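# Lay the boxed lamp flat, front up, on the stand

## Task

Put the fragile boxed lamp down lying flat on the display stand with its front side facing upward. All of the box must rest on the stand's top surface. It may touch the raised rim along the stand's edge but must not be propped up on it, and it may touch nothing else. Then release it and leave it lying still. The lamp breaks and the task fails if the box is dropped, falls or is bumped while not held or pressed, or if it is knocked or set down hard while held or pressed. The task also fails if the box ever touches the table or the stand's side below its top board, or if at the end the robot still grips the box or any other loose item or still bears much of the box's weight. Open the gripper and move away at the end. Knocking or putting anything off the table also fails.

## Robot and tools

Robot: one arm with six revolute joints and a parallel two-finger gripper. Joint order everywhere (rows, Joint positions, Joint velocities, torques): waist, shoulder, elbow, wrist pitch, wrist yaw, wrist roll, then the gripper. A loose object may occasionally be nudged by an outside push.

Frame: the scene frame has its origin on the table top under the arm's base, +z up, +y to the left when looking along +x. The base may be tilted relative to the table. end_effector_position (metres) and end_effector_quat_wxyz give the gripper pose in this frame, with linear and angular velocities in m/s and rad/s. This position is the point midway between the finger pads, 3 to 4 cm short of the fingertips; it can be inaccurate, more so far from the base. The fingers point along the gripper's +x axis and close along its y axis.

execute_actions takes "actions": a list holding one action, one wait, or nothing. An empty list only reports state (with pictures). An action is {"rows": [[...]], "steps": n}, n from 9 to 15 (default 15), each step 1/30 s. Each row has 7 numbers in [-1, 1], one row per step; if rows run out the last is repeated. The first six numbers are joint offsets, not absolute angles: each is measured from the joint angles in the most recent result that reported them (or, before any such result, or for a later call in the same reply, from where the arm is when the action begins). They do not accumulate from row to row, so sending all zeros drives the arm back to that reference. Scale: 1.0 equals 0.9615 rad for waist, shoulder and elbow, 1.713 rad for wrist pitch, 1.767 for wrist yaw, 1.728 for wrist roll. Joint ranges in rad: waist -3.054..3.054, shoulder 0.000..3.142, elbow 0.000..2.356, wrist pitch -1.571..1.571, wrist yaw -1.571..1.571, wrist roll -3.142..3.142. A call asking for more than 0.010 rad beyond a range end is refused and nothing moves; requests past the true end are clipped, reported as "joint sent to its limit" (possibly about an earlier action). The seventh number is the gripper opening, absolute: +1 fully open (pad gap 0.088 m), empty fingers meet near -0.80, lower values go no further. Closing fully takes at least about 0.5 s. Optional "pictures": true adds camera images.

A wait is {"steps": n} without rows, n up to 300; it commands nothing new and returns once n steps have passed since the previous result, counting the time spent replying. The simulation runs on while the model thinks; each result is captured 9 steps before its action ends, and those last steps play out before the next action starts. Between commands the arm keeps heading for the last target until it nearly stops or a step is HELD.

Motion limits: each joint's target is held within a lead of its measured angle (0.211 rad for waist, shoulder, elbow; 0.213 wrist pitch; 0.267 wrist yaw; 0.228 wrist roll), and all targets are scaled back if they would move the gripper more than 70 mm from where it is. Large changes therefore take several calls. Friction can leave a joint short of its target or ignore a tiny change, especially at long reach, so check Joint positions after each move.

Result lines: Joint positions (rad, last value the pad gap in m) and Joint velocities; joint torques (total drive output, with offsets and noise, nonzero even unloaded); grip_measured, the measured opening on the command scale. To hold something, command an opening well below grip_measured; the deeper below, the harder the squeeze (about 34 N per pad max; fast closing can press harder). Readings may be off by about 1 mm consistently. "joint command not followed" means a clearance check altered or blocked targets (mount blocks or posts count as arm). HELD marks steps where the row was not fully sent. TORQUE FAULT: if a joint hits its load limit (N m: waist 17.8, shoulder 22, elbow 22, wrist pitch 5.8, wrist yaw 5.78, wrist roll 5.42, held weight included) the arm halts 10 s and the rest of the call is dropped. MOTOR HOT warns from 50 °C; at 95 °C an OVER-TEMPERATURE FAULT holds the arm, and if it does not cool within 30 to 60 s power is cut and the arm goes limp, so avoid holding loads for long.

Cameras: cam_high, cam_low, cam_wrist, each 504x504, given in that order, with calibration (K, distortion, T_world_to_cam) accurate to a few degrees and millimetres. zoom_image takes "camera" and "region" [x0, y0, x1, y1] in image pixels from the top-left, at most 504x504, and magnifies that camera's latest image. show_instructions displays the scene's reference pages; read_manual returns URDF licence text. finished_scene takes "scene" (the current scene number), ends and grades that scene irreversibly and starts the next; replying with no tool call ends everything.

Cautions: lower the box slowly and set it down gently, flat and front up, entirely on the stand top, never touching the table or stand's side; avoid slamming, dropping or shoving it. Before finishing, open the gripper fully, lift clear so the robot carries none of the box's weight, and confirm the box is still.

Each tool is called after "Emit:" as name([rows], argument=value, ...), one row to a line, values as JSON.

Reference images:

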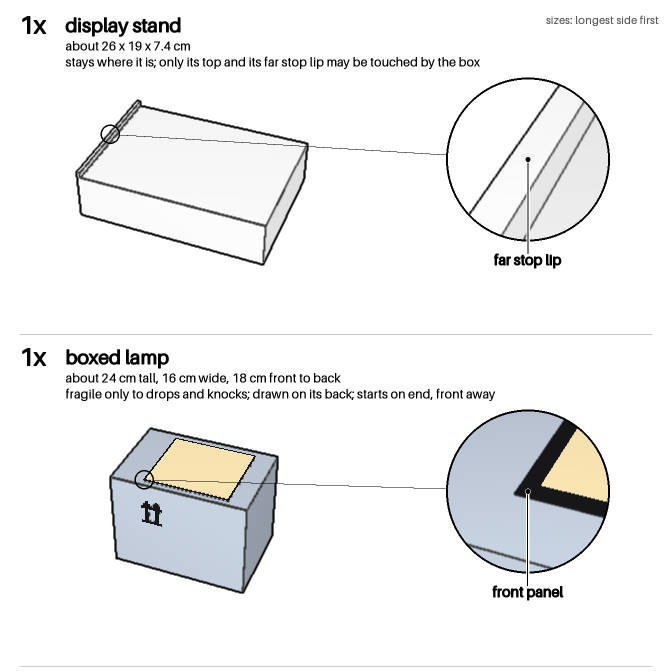

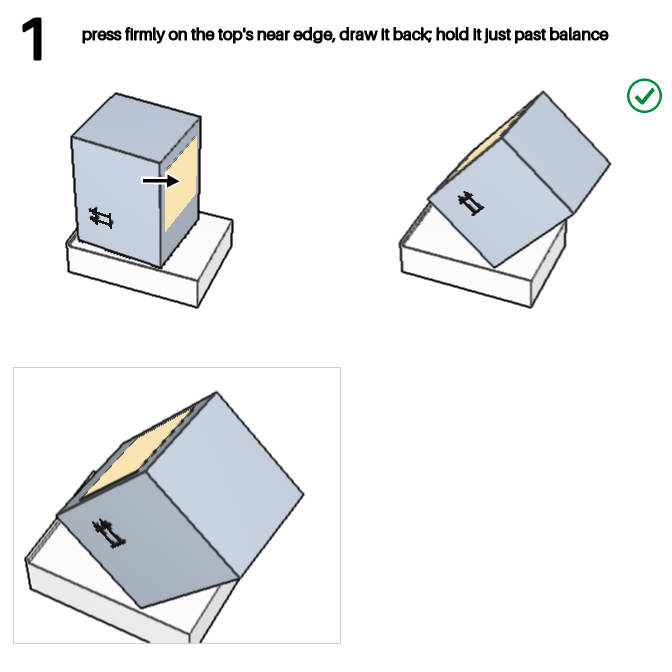

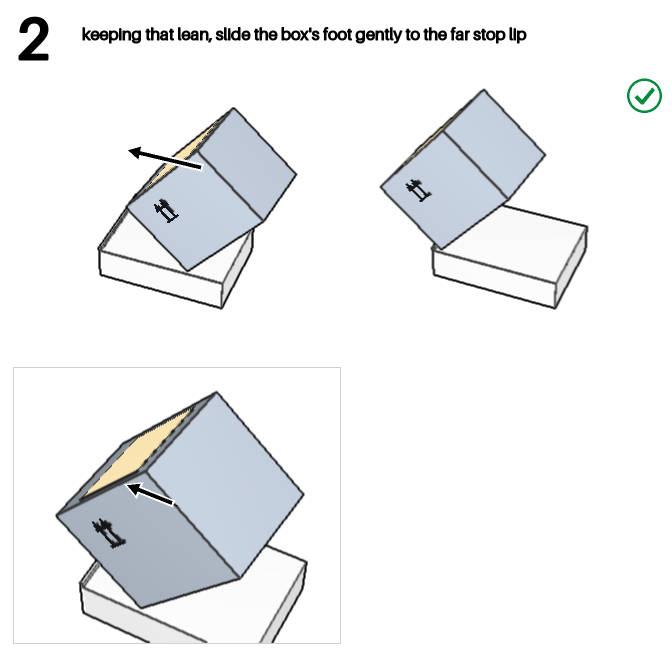

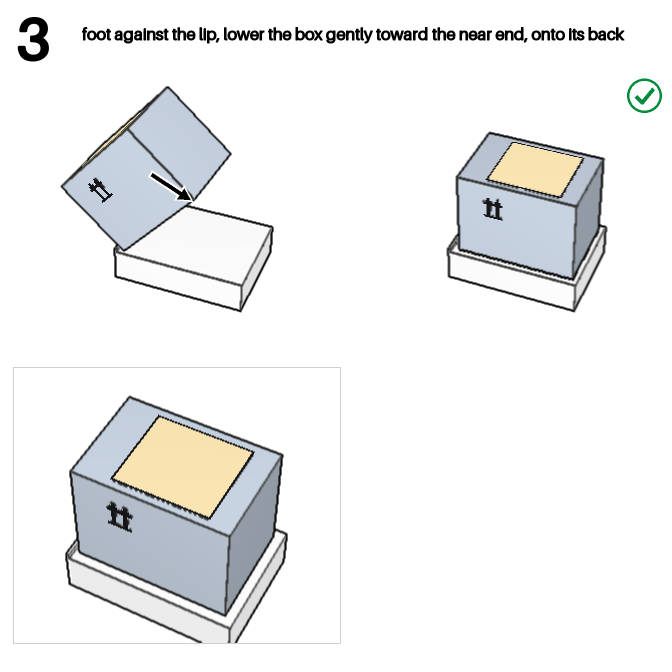

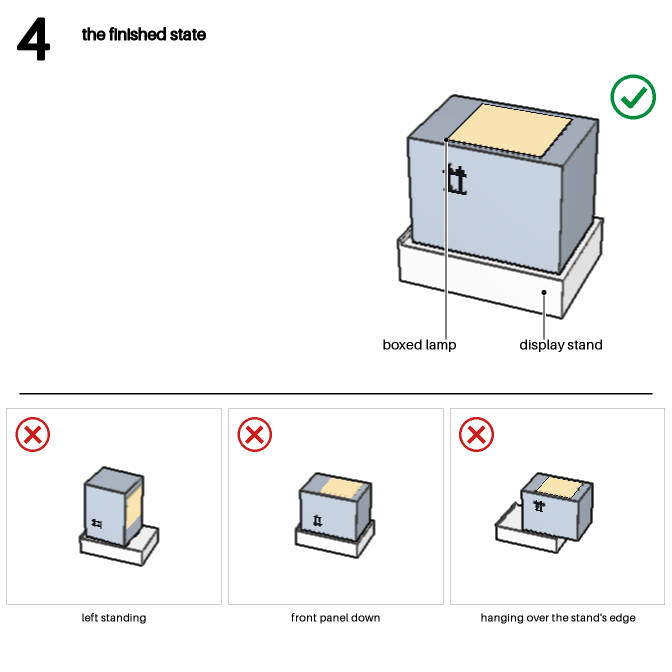

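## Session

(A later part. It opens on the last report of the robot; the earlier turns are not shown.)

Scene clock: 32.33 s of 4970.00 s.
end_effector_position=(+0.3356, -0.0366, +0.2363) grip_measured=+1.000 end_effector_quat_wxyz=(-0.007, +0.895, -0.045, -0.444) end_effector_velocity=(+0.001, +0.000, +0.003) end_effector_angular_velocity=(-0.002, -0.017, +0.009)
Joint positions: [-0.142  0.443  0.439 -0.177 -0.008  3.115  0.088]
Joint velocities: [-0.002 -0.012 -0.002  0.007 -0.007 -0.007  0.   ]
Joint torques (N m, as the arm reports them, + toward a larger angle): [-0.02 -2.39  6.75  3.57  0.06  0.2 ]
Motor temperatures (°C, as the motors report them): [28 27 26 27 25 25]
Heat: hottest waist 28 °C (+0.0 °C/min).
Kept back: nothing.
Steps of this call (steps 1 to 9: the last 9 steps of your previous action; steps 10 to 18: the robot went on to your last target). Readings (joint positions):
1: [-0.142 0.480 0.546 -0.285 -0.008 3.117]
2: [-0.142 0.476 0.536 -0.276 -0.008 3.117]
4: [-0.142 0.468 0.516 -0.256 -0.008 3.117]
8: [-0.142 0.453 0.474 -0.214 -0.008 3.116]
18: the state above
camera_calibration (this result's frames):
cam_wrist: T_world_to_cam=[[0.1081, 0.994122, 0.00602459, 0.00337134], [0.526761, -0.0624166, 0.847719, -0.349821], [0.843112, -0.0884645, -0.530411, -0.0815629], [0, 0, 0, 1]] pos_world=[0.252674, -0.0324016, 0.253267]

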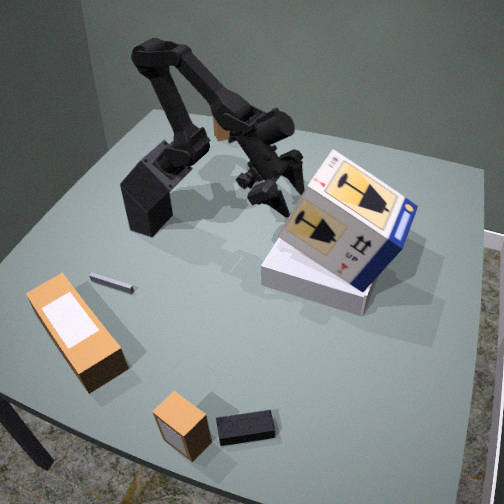

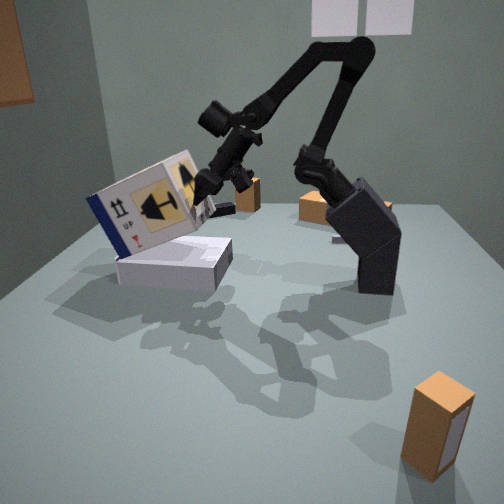

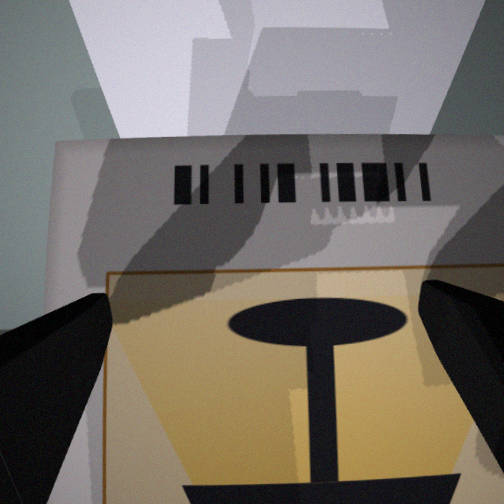

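Emit:
execute_actions([
  {"rows":[[0,0,-0.004,0.024,0,0.002,1],[0,-0.002,-0.014,0.029,0,0.002,1],[0,-0.003,-0.024,0.035,0,0.002,1],[0,-0.003,-0.034,0.041,0,0.002,1],[0,-0.003,-0.044,0.047,0,0.002,1],[0,-0.003,-0.054,0.053,0,0.002,1],[0,-0.003,-0.064,0.059,0,0.002,1],[0,-0.002,-0.074,0.065,0,0.002,1],[0,-0.001,-0.084,0.071,0,0.002,1],[0,0,-0.094,0.078,0,0.002,1],[0,0.001,-0.104,0.084,0,0.002,1],[0,0.002,-0.114,0.091,0,0.002,1],[0,0.003,-0.123,0.097,0,0.002,1],[0,0.005,-0.132,0.104,0,0.002,1],[0,0.006,-0.139,0.11,0,0.002,1]],"steps":15},
])

Emit:
execute_actions([
  {"steps":18},
], pictures=true)

Scene clock: 33.10 s of 4970.00 s.
end_effector_position=(+0.3320, -0.0363, +0.2307) grip_measured=+1.000 end_effector_quat_wxyz=(-0.006, +0.897, -0.045, -0.440) end_effector_velocity=(-0.044, +0.004, -0.069) end_effector_angular_velocity=(-0.005, +0.038, +0.019)
Joint positions: [-0.142  0.436  0.404 -0.141 -0.008  3.114  0.088]
Joint velocities: [-0.002 -0.002 -0.295  0.256 -0.007 -0.022  0.   ]
Joint torques (N m, as the arm reports them, + toward a larger angle): [-0.08 -2.38  6.8   3.61  0.06  0.24]
Motor temperatures (°C, as the motors report them): [28 27 26 28 25 25]
Heat: hottest waist 28 °C (+0.0 °C/min).
Steps of this call (steps 1 to 15: the robot went on to your last target; steps 16 to 17: nothing new was sent; steps 18 to 23: the first 6 steps of this action). Readings (joint positions):
18: [-0.142 0.442 0.437 -0.174 -0.008 3.115]
19: [-0.142 0.440 0.434 -0.170 -0.008 3.115]
21: [-0.142 0.437 0.422 -0.157 -0.008 3.114]
23: the state above

Scene clock: 33.70 s of 4970.00 s.
end_effector_position=(+0.3191, -0.0352, +0.2075) grip_measured=+1.000 end_effector_quat_wxyz=(-0.006, +0.898, -0.045, -0.438) end_effector_velocity=(+0.000, +0.000, +0.001) end_effector_angular_velocity=(-0.002, -0.017, +0.009)
Joint positions: [-0.142  0.449  0.296 -0.014 -0.008  3.114  0.088]
Joint velocities: [-0.002 -0.007 -0.012  0.022 -0.007 -0.007  0.   ]
Joint torques (N m, as the arm reports them, + toward a larger angle): [ 0.19 -2.34  6.66  3.03  0.01  0.18]
Motor temperatures (°C, as the motors report them): [28 27 26 28 25 25]
Heat: hottest waist 28 °C (+0.0 °C/min).
Kept back: nothing.
Steps of this call (steps 1 to 9: the last 9 steps of your previous action; steps 10 to 18: the robot went on to your last target). Readings (joint positions):
1: [-0.142 0.436 0.394 -0.131 -0.008 3.114]
2: [-0.142 0.436 0.383 -0.120 -0.008 3.114]
4: [-0.142 0.438 0.363 -0.098 -0.008 3.114]
8: [-0.142 0.442 0.326 -0.053 -0.008 3.114]
18: the state above
camera_calibration (this result's frames):
cam_wrist: T_world_to_cam=[[0.106572, 0.994292, 0.00501841, 0.0046717], [0.514682, -0.0594828, 0.855315, -0.314245], [0.850732, -0.0885701, -0.518084, -0.0878488], [0, 0, 0, 1]] pos_world=[0.235974, -0.031118, 0.223242]

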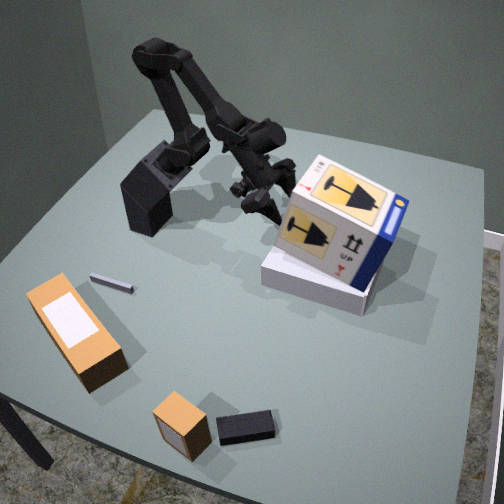

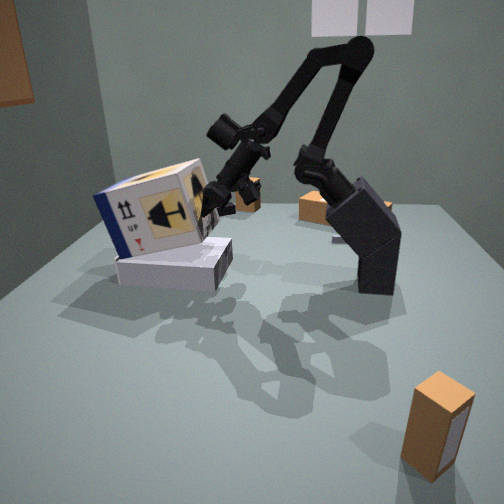

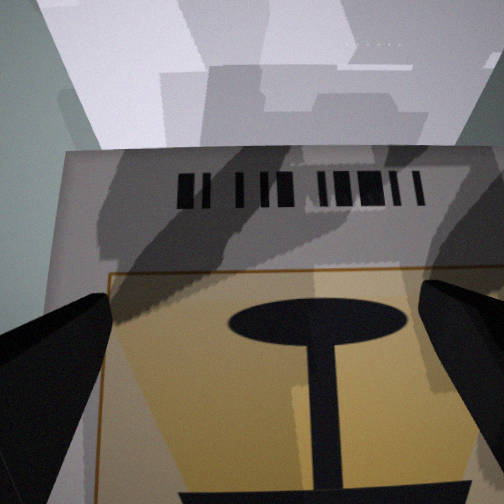

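Emit:
execute_actions([
  {"rows":[[0,0.003,0.002,0.022,0,0.002,1],[0,0.006,-0.005,0.028,0,0.002,1],[0,0.01,-0.011,0.035,0,0.002,1],[0,0.014,-0.018,0.043,0,0.002,1],[0,0.018,-0.024,0.05,0,0.002,1],[0,0.023,-0.031,0.057,0,0.002,1],[0,0.029,-0.037,0.065,0,0.002,1],[0,0.034,-0.043,0.072,0,0.002,1],[0,0.041,-0.049,0.08,0,0.002,1],[0,0.047,-0.055,0.088,0,0.002,1],[0,0.054,-0.061,0.096,0,0.002,1],[0,0.062,-0.067,0.104,0,0.002,1],[0,0.07,-0.072,0.113,0,0.002,1],[0,0.078,-0.078,0.121,0,0.002,1],[0,0.087,-0.083,0.13,0,0.002,1]],"steps":15},
])

Emit:
execute_actions([
  {"steps":18},
], pictures=true)

Scene clock: 34.80 s of 4970.00 s.
end_effector_position=(+0.3165, -0.0351, +0.2013) grip_measured=+1.000 end_effector_quat_wxyz=(-0.006, +0.899, -0.045, -0.436) end_effector_velocity=(-0.026, +0.002, -0.056) end_effector_angular_velocity=(+0.002, +0.022, +0.008)
Joint positions: [-0.142  0.461  0.269  0.029 -0.008  3.113  0.088]
Joint velocities: [-0.002  0.129 -0.208  0.315 -0.007 -0.007  0.   ]
Joint torques (N m, as the arm reports them, + toward a larger angle): [-0.22 -2.54  7.    3.27  0.08  0.13]
Motor temperatures (°C, as the motors report them): [28 27 26 28 25 25]
Heat: hottest waist 28 °C (+0.0 °C/min).
Steps of this call (steps 1 to 15: the robot went on to your last target; steps 16 to 27: nothing new was sent; steps 28 to 33: the first 6 steps of this action). Readings (joint positions):
28: [-0.142 0.449 0.295 -0.011 -0.008 3.114]
29: [-0.142 0.450 0.292 -0.006 -0.008 3.114]
31: [-0.142 0.454 0.282 0.008 -0.008 3.113]
33: the state above

Scene clock: 35.40 s of 4970.00 s.
end_effector_position=(+0.3089, -0.0346, +0.1803) grip_measured=+1.000 end_effector_quat_wxyz=(-0.006, +0.898, -0.045, -0.438) end_effector_velocity=(-0.002, +0.005, -0.003) end_effector_angular_velocity=(+0.014, +0.006, +0.038)
Joint positions: [-0.142  0.538  0.195  0.176 -0.008  3.113  0.088]
Joint velocities: [-0.002  0.007 -0.007  0.007 -0.037 -0.022  0.   ]
Joint torques (N m, as the arm reports them, + toward a larger angle): [ 0.14 -2.74  7.63  3.54  0.04  0.13]
Motor temperatures (°C, as the motors report them): [28 27 26 29 25 25]
Heat: hottest wrist pitch 29 °C (+1.7 °C/min).
Kept back: nothing.
Steps of this call (steps 1 to 9: the last 9 steps of your previous action; steps 10 to 18: the robot went on to your last target). Readings (joint positions):
1: [-0.142 0.466 0.262 0.040 -0.008 3.113]
2: [-0.142 0.471 0.256 0.051 -0.008 3.113]
4: [-0.142 0.482 0.242 0.075 -0.008 3.113]
8: [-0.142 0.509 0.216 0.127 -0.008 3.113]
18: the state above
camera_calibration (this result's frames):
cam_wrist: T_world_to_cam=[[0.10624, 0.994331, 0.00428585, 0.00555076], [0.514123, -0.0586201, 0.855711, -0.285543], [0.851111, -0.0887071, -0.517436, -0.0933943], [0, 0, 0, 1]] pos_world=[0.225704, -0.0305426, 0.195993]

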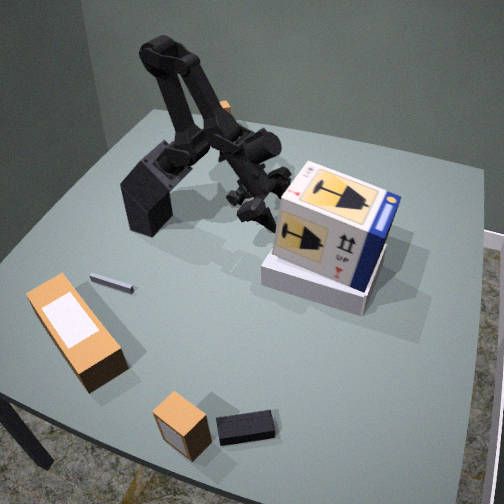

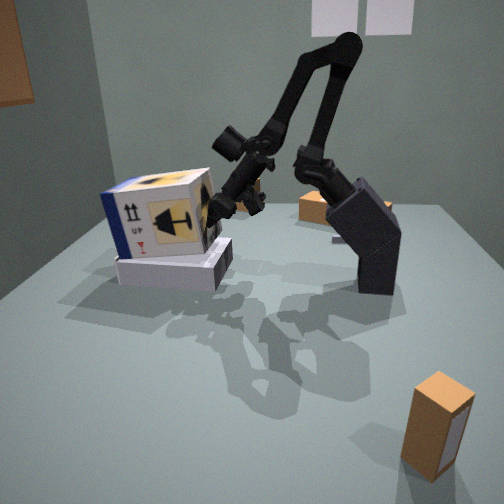

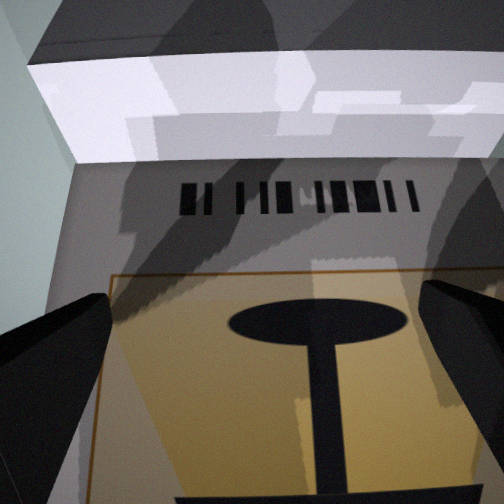

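Emit:
execute_actions([
  {"rows":[[0,0.001,0.018,0.025,0,0.002,1],[0,0.007,0.015,0.031,0,0.002,1],[0,0.013,0.011,0.037,0,0.002,1],[0,0.019,0.008,0.043,0,0.002,1],[0,0.026,0.005,0.049,0,0.002,1],[0,0.033,0.001,0.055,0,0.002,1],[0,0.04,-0.002,0.061,0,0.002,1],[0,0.047,-0.005,0.068,0,0.002,1],[0,0.054,-0.008,0.074,0,0.002,1],[0,0.062,-0.012,0.08,0,0.002,1],[0,0.07,-0.015,0.087,0,0.002,1],[0,0.078,-0.018,0.094,0,0.002,1],[0,0.086,-0.021,0.1,0,0.002,1],[0,0.094,-0.024,0.107,0,0.002,1],[0,0.103,-0.027,0.114,0,0.002,1]],"steps":15},
])

Emit:
execute_actions([
  {"steps":18},
], pictures=true)

Emit:
zoom_image(camera="cam_low", region=[80, 120, 270, 310])

Scene clock: 36.23 s of 4970.00 s.
end_effector_position=(+0.3076, -0.0347, +0.1758) grip_measured=+1.000 end_effector_quat_wxyz=(-0.005, +0.898, -0.045, -0.437) end_effector_velocity=(-0.009, -0.000, -0.033) end_effector_angular_velocity=(-0.004, -0.002, +0.005)
Joint positions: [-0.143  0.561  0.181  0.214 -0.008  3.111  0.088]
Joint velocities: [-0.007  0.178 -0.105  0.286 -0.007 -0.007  0.   ]
Joint torques (N m, as the arm reports them, + toward a larger angle): [ 0.16 -3.04  7.4   3.63  0.07  0.16]
Motor temperatures (°C, as the motors report them): [28 27 27 29 25 25]
Heat: hottest wrist pitch 29 °C (+1.7 °C/min).
Steps of this call (steps 1 to 15: the robot went on to your last target; steps 16 to 19: nothing new was sent; steps 20 to 25: the first 6 steps of this action). Readings (joint positions):
20: [-0.142 0.539 0.194 0.179 -0.008 3.113]
21: [-0.142 0.541 0.192 0.184 -0.008 3.112]
23: [-0.143 0.550 0.187 0.197 -0.008 3.111]
25: the state above

Scene clock: 36.83 s of 4970.00 s.
end_effector_position=(+0.3041, -0.0347, +0.1625) grip_measured=+1.000 end_effector_quat_wxyz=(-0.004, +0.898, -0.045, -0.438) end_effector_velocity=(-0.005, -0.001, -0.003) end_effector_angular_velocity=(-0.010, +0.018, -0.001)
Joint positions: [-0.143  0.645  0.142  0.337 -0.008  3.111  0.088]
Joint velocities: [-0.002  0.002 -0.007 -0.007  0.007 -0.007  0.   ]
Joint torques (N m, as the arm reports them, + toward a larger angle): [ 0.13 -3.29  7.72  3.75  0.03  0.21]
Motor temperatures (°C, as the motors report them): [28 27 27 29 25 25]
Heat: hottest wrist pitch 29 °C (+1.6 °C/min).
Kept back: nothing.
Steps of this call (steps 1 to 9: the last 9 steps of your previous action; steps 10 to 18: the robot went on to your last target). Readings (joint positions):
1: [-0.143 0.567 0.177 0.224 -0.008 3.111]
2: [-0.143 0.573 0.174 0.234 -0.008 3.111]
4: [-0.143 0.587 0.167 0.254 -0.008 3.111]
8: [-0.143 0.617 0.153 0.297 -0.008 3.111]
18: the state above
camera_calibration (this result's frames):
cam_wrist: T_world_to_cam=[[0.1053, 0.994438, 0.00210468, 0.00685657], [0.514712, -0.0563128, 0.855512, -0.267977], [0.850872, -0.0890017, -0.517779, -0.0984101], [0, 0, 0, 1]] pos_world=[0.220944, -0.0306677, 0.178289]

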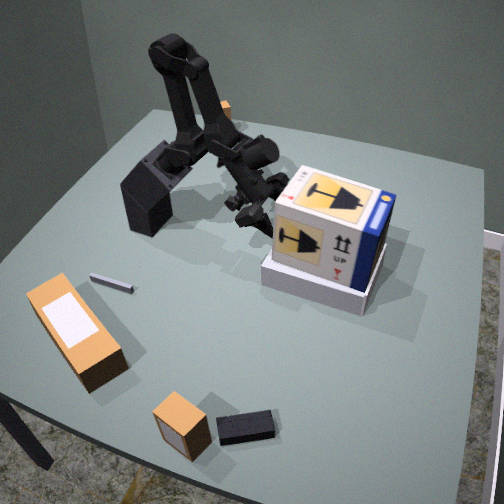

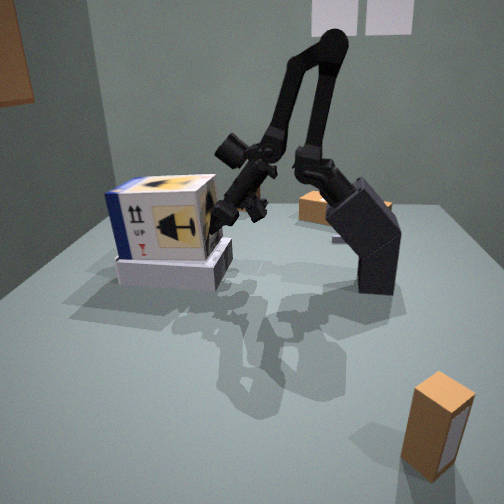

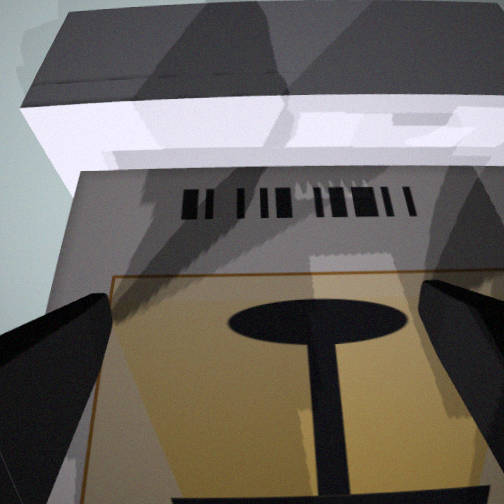

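Region (80, 120, 270, 310) of cam_low's 504x504 image, scaled by 2.653, with more detail than that image has.

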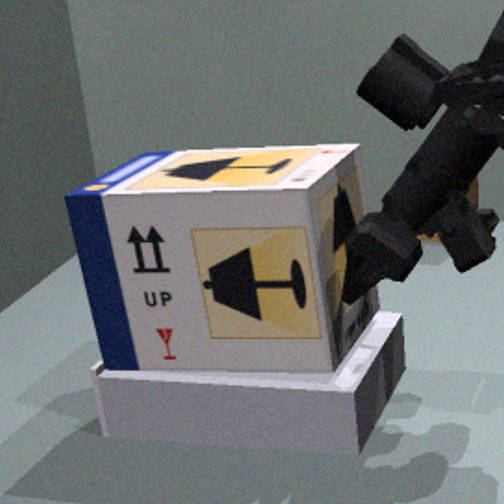

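Emit:
execute_actions([
  {"rows":[[0,-0.001,0.026,0.025,0,0.002,1],[0,0.006,0.024,0.031,0,0.002,1],[0,0.013,0.021,0.036,0,0.002,1],[0,0.02,0.019,0.041,0,0.002,1],[0,0.027,0.017,0.046,0,0.002,1],[0,0.034,0.015,0.051,0,0.002,1],[0,0.041,0.013,0.057,0,0.002,1],[0,0.049,0.011,0.062,0,0.002,1],[0,0.056,0.009,0.068,0,0.002,1],[0,0.064,0.007,0.073,0,0.002,1],[0,0.072,0.005,0.079,0,0.002,1],[0,0.08,0.003,0.084,0,0.002,1],[0,0.088,0.001,0.09,0,0.002,1],[0,0.096,-0.001,0.096,0,0.002,1],[0,0.103,-0.003,0.101,0,0.002,1]],"steps":15},
])

Emit:
execute_actions([
  {"steps":18},
], pictures=true)

Emit:
zoom_image(camera="cam_low", region=[80, 120, 270, 310])

Scene clock: 37.83 s of 4970.00 s.
end_effector_position=(+0.3032, -0.0349, +0.1590) grip_measured=+1.000 end_effector_quat_wxyz=(-0.004, +0.898, -0.045, -0.438) end_effector_velocity=(-0.011, +0.001, -0.029) end_effector_angular_velocity=(+0.013, +0.035, -0.004)
Joint positions: [-0.144  0.671  0.133  0.371 -0.008  3.109  0.088]
Joint velocities: [-0.002  0.188 -0.061  0.212 -0.007  0.007  0.   ]
Joint torques (N m, as the arm reports them, + toward a larger angle): [ 0.06 -3.71  7.69  3.68  0.04  0.24]
Motor temperatures (°C, as the motors report them): [28 27 27 30 25 25]
Heat: hottest wrist pitch 30 °C (+3.2 °C/min).
Steps of this call (steps 1 to 15: the robot went on to your last target; steps 16 to 24: nothing new was sent; steps 25 to 30: the first 6 steps of this action). Readings (joint positions):
25: [-0.143 0.647 0.141 0.339 -0.008 3.110]
26: [-0.143 0.650 0.140 0.343 -0.008 3.110]
28: [-0.144 0.659 0.137 0.356 -0.008 3.109]
30: the state above

Scene clock: 38.43 s of 4970.00 s.
end_effector_position=(+0.3012, -0.0349, +0.1500) grip_measured=+1.000 end_effector_quat_wxyz=(-0.003, +0.898, -0.045, -0.437) end_effector_velocity=(-0.001, +0.003, -0.000) end_effector_angular_velocity=(+0.002, -0.002, +0.029)
Joint positions: [-0.144  0.749  0.108  0.477 -0.008  3.109  0.088]
Joint velocities: [-0.002 -0.002 -0.007  0.007 -0.022 -0.022  0.   ]
Joint torques (N m, as the arm reports them, + toward a larger angle): [-0.03 -3.07  7.22  3.56  0.    0.23]
Motor temperatures (°C, as the motors report them): [28 27 27 30 25 25]
Heat: hottest wrist pitch 30 °C (+3.1 °C/min).
Kept back: nothing.
Steps of this call (steps 1 to 9: the last 9 steps of your previous action; steps 10 to 18: the robot went on to your last target). Readings (joint positions):
1: [-0.144 0.678 0.131 0.379 -0.008 3.109]
2: [-0.144 0.684 0.129 0.388 -0.008 3.109]
4: [-0.144 0.699 0.125 0.405 -0.008 3.109]
8: [-0.144 0.728 0.117 0.443 -0.008 3.109]
18: the state above
camera_calibration (this result's frames):
cam_wrist: T_world_to_cam=[[0.104598, 0.994515, 0.000130462, 0.00791184], [0.512668, -0.0540323, 0.856885, -0.255248], [0.852192, -0.0895617, -0.515507, -0.103205], [0, 0, 0, 1]] pos_world=[0.217981, -0.0309033, 0.165515]

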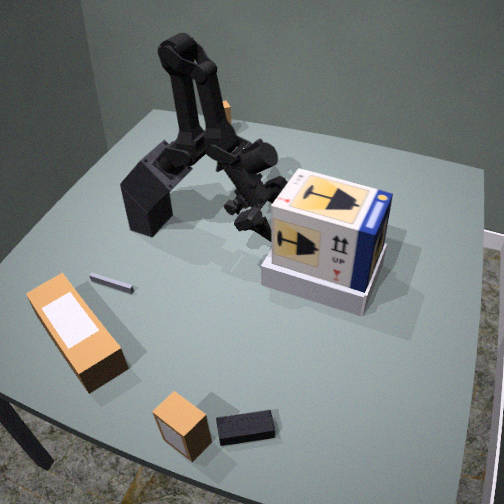

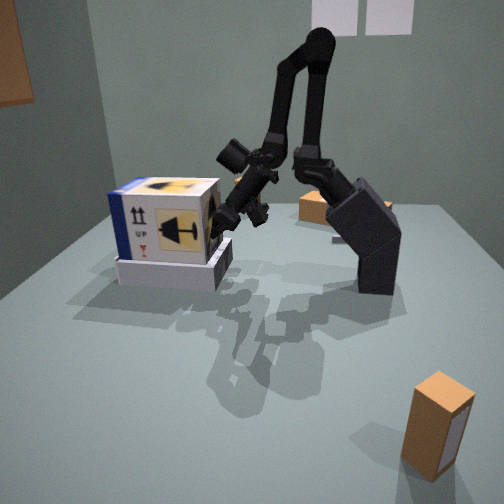

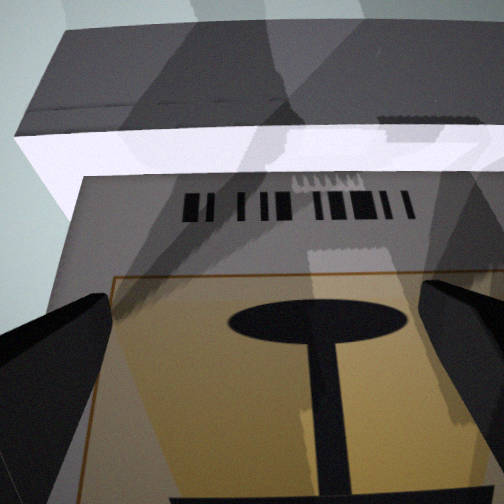

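Region (80, 120, 270, 310) of cam_low's 504x504 image, scaled by 2.653, with more detail than that image has.

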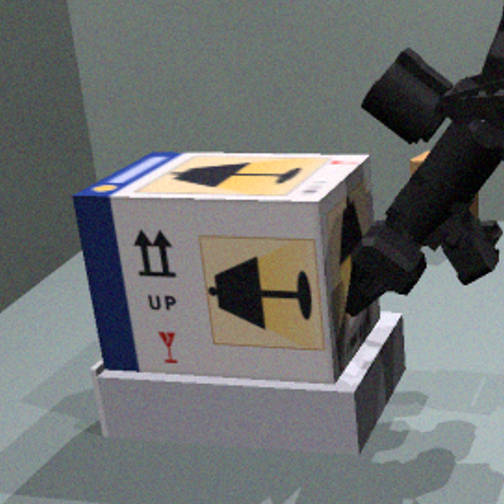

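Emit:
execute_actions([
  {"rows":[[0,-0.003,0.028,0.017,0,0,1],[0,-0.001,0.024,0.014,0,0,1],[0,0,0.02,0.011,0,0,1],[0,0,0.016,0.008,0,0,1],[0,0,0.012,0.005,0,0,1],[0,0,0.008,0.002,0,0,1],[0,0,0.003,-0.001,0,0,1],[0,0,-0.003,-0.004,0,0,1],[0,0,-0.01,-0.008,0,0,1],[0,-0.01,-0.02,-0.018,0,0,1],[0,-0.03,-0.03,-0.035,0,0,1],[0,-0.06,-0.04,-0.06,0,0,1],[0,-0.09,-0.05,-0.085,0,0,1],[0,-0.12,-0.06,-0.11,0,0,1],[0,-0.15,-0.065,-0.13,0,0,1]],"steps":15},
])

Emit:
execute_actions([
  {"steps":20},
], pictures=true)

Emit:
zoom_image(camera="cam_high", region=[230, 140, 420, 330])

Emit:
zoom_image(camera="cam_low", region=[100, 200, 250, 300])

Scene clock: 40.60 s of 4970.00 s.
end_effector_position=(+0.2997, -0.0347, +0.1488) grip_measured=+1.000 end_effector_quat_wxyz=(-0.003, +0.897, -0.045, -0.439) end_effector_velocity=(-0.009, +0.001, -0.007) end_effector_angular_velocity=(-0.003, +0.052, +0.019)
Joint positions: [-0.144  0.75   0.105  0.476 -0.008  3.108  0.088]
Joint velocities: [-0.002 -0.002 -0.002 -0.051 -0.007 -0.022  0.   ]
Joint torques (N m, as the arm reports them, + toward a larger angle): [ 0.01 -2.78  5.07  2.28  0.04 -0.02]
Motor temperatures (°C, as the motors report them): [28 27 27 31 25 25]
Heat: hottest wrist pitch 31 °C (+4.4 °C/min).
Steps of this call (steps 1 to 15: the robot went on to your last target; steps 16 to 59: nothing new was sent; steps 60 to 65: the first 6 steps of this action). Readings (joint positions):
60: [-0.144 0.749 0.107 0.478 -0.008 3.108]
61: [-0.144 0.750 0.107 0.478 -0.008 3.108]
63: [-0.144 0.750 0.106 0.478 -0.008 3.108]
65: the state above

Scene clock: 41.27 s of 4970.00 s.
end_effector_position=(+0.2597, -0.0304, +0.1374) grip_measured=+1.000 end_effector_quat_wxyz=(-0.008, +0.867, -0.043, -0.496) end_effector_velocity=(+0.002, +0.002, +0.002) end_effector_angular_velocity=(+0.003, -0.008, +0.012)
Joint positions: [-0.144  0.61   0.053  0.257 -0.008  3.108  0.088]
Joint velocities: [ 0.002 -0.012  0.002 -0.007 -0.007 -0.007  0.   ]
Joint torques (N m, as the arm reports them, + toward a larger angle): [-0.15 -2.56  3.12  0.88  0.11  0.02]
Motor temperatures (°C, as the motors report them): [28 27 27 31 25 25]
Heat: hottest wrist pitch 31 °C (+4.4 °C/min).
Kept back: nothing.
Steps of this call (steps 1 to 9: the last 9 steps of your previous action; steps 10 to 20: the robot went on to your last target). Readings (joint positions):
1: [-0.144 0.750 0.105 0.475 -0.008 3.108]
2: [-0.144 0.750 0.104 0.473 -0.008 3.108]
4: [-0.144 0.749 0.103 0.469 -0.008 3.108]
8: [-0.144 0.694 0.087 0.378 -0.008 3.108]
20: the state above
camera_calibration (this result's frames):
cam_wrist: T_world_to_cam=[[0.106927, 0.994266, 0.00108356, 0.00700109], [0.622775, -0.0678247, 0.779456, -0.241311], [0.77506, -0.0826698, -0.626456, -0.038466], [0, 0, 0, 1]] pos_world=[0.179347, -0.0265078, 0.163986]

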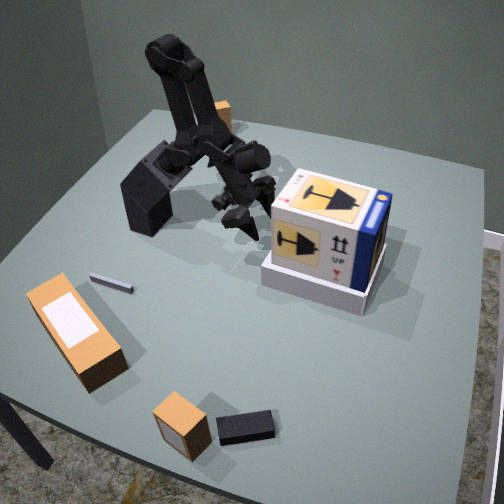

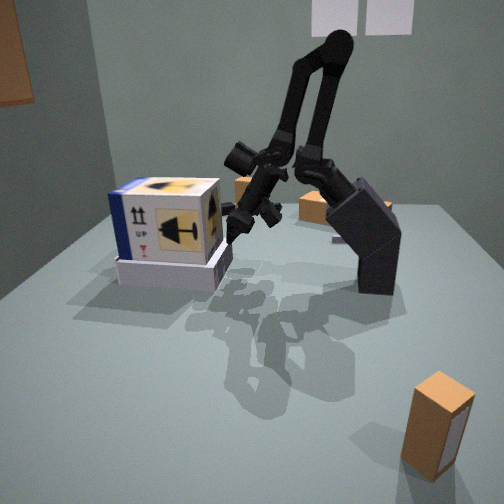

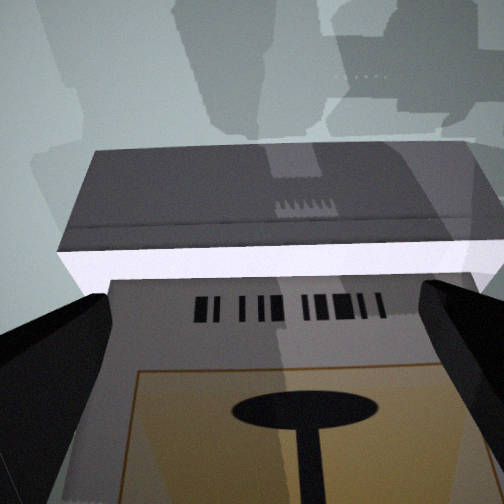

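Region (230, 140, 420, 330) of cam_high's 504x504 image, scaled by 2.653, with more detail than that image has.

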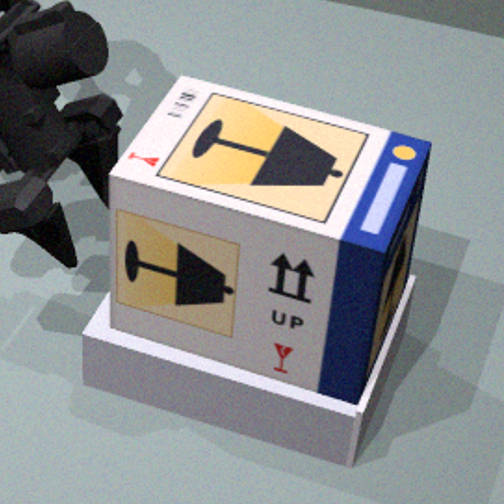

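Region (100, 200, 250, 300) of cam_low's 504x504 image, scaled by 3.360, with more detail than that image has.

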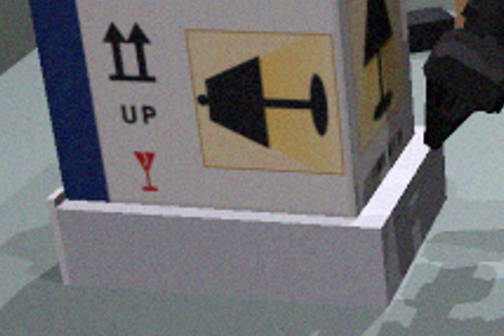

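Emit:
finished_scene(scene=1)

The scene is finished: the task was done.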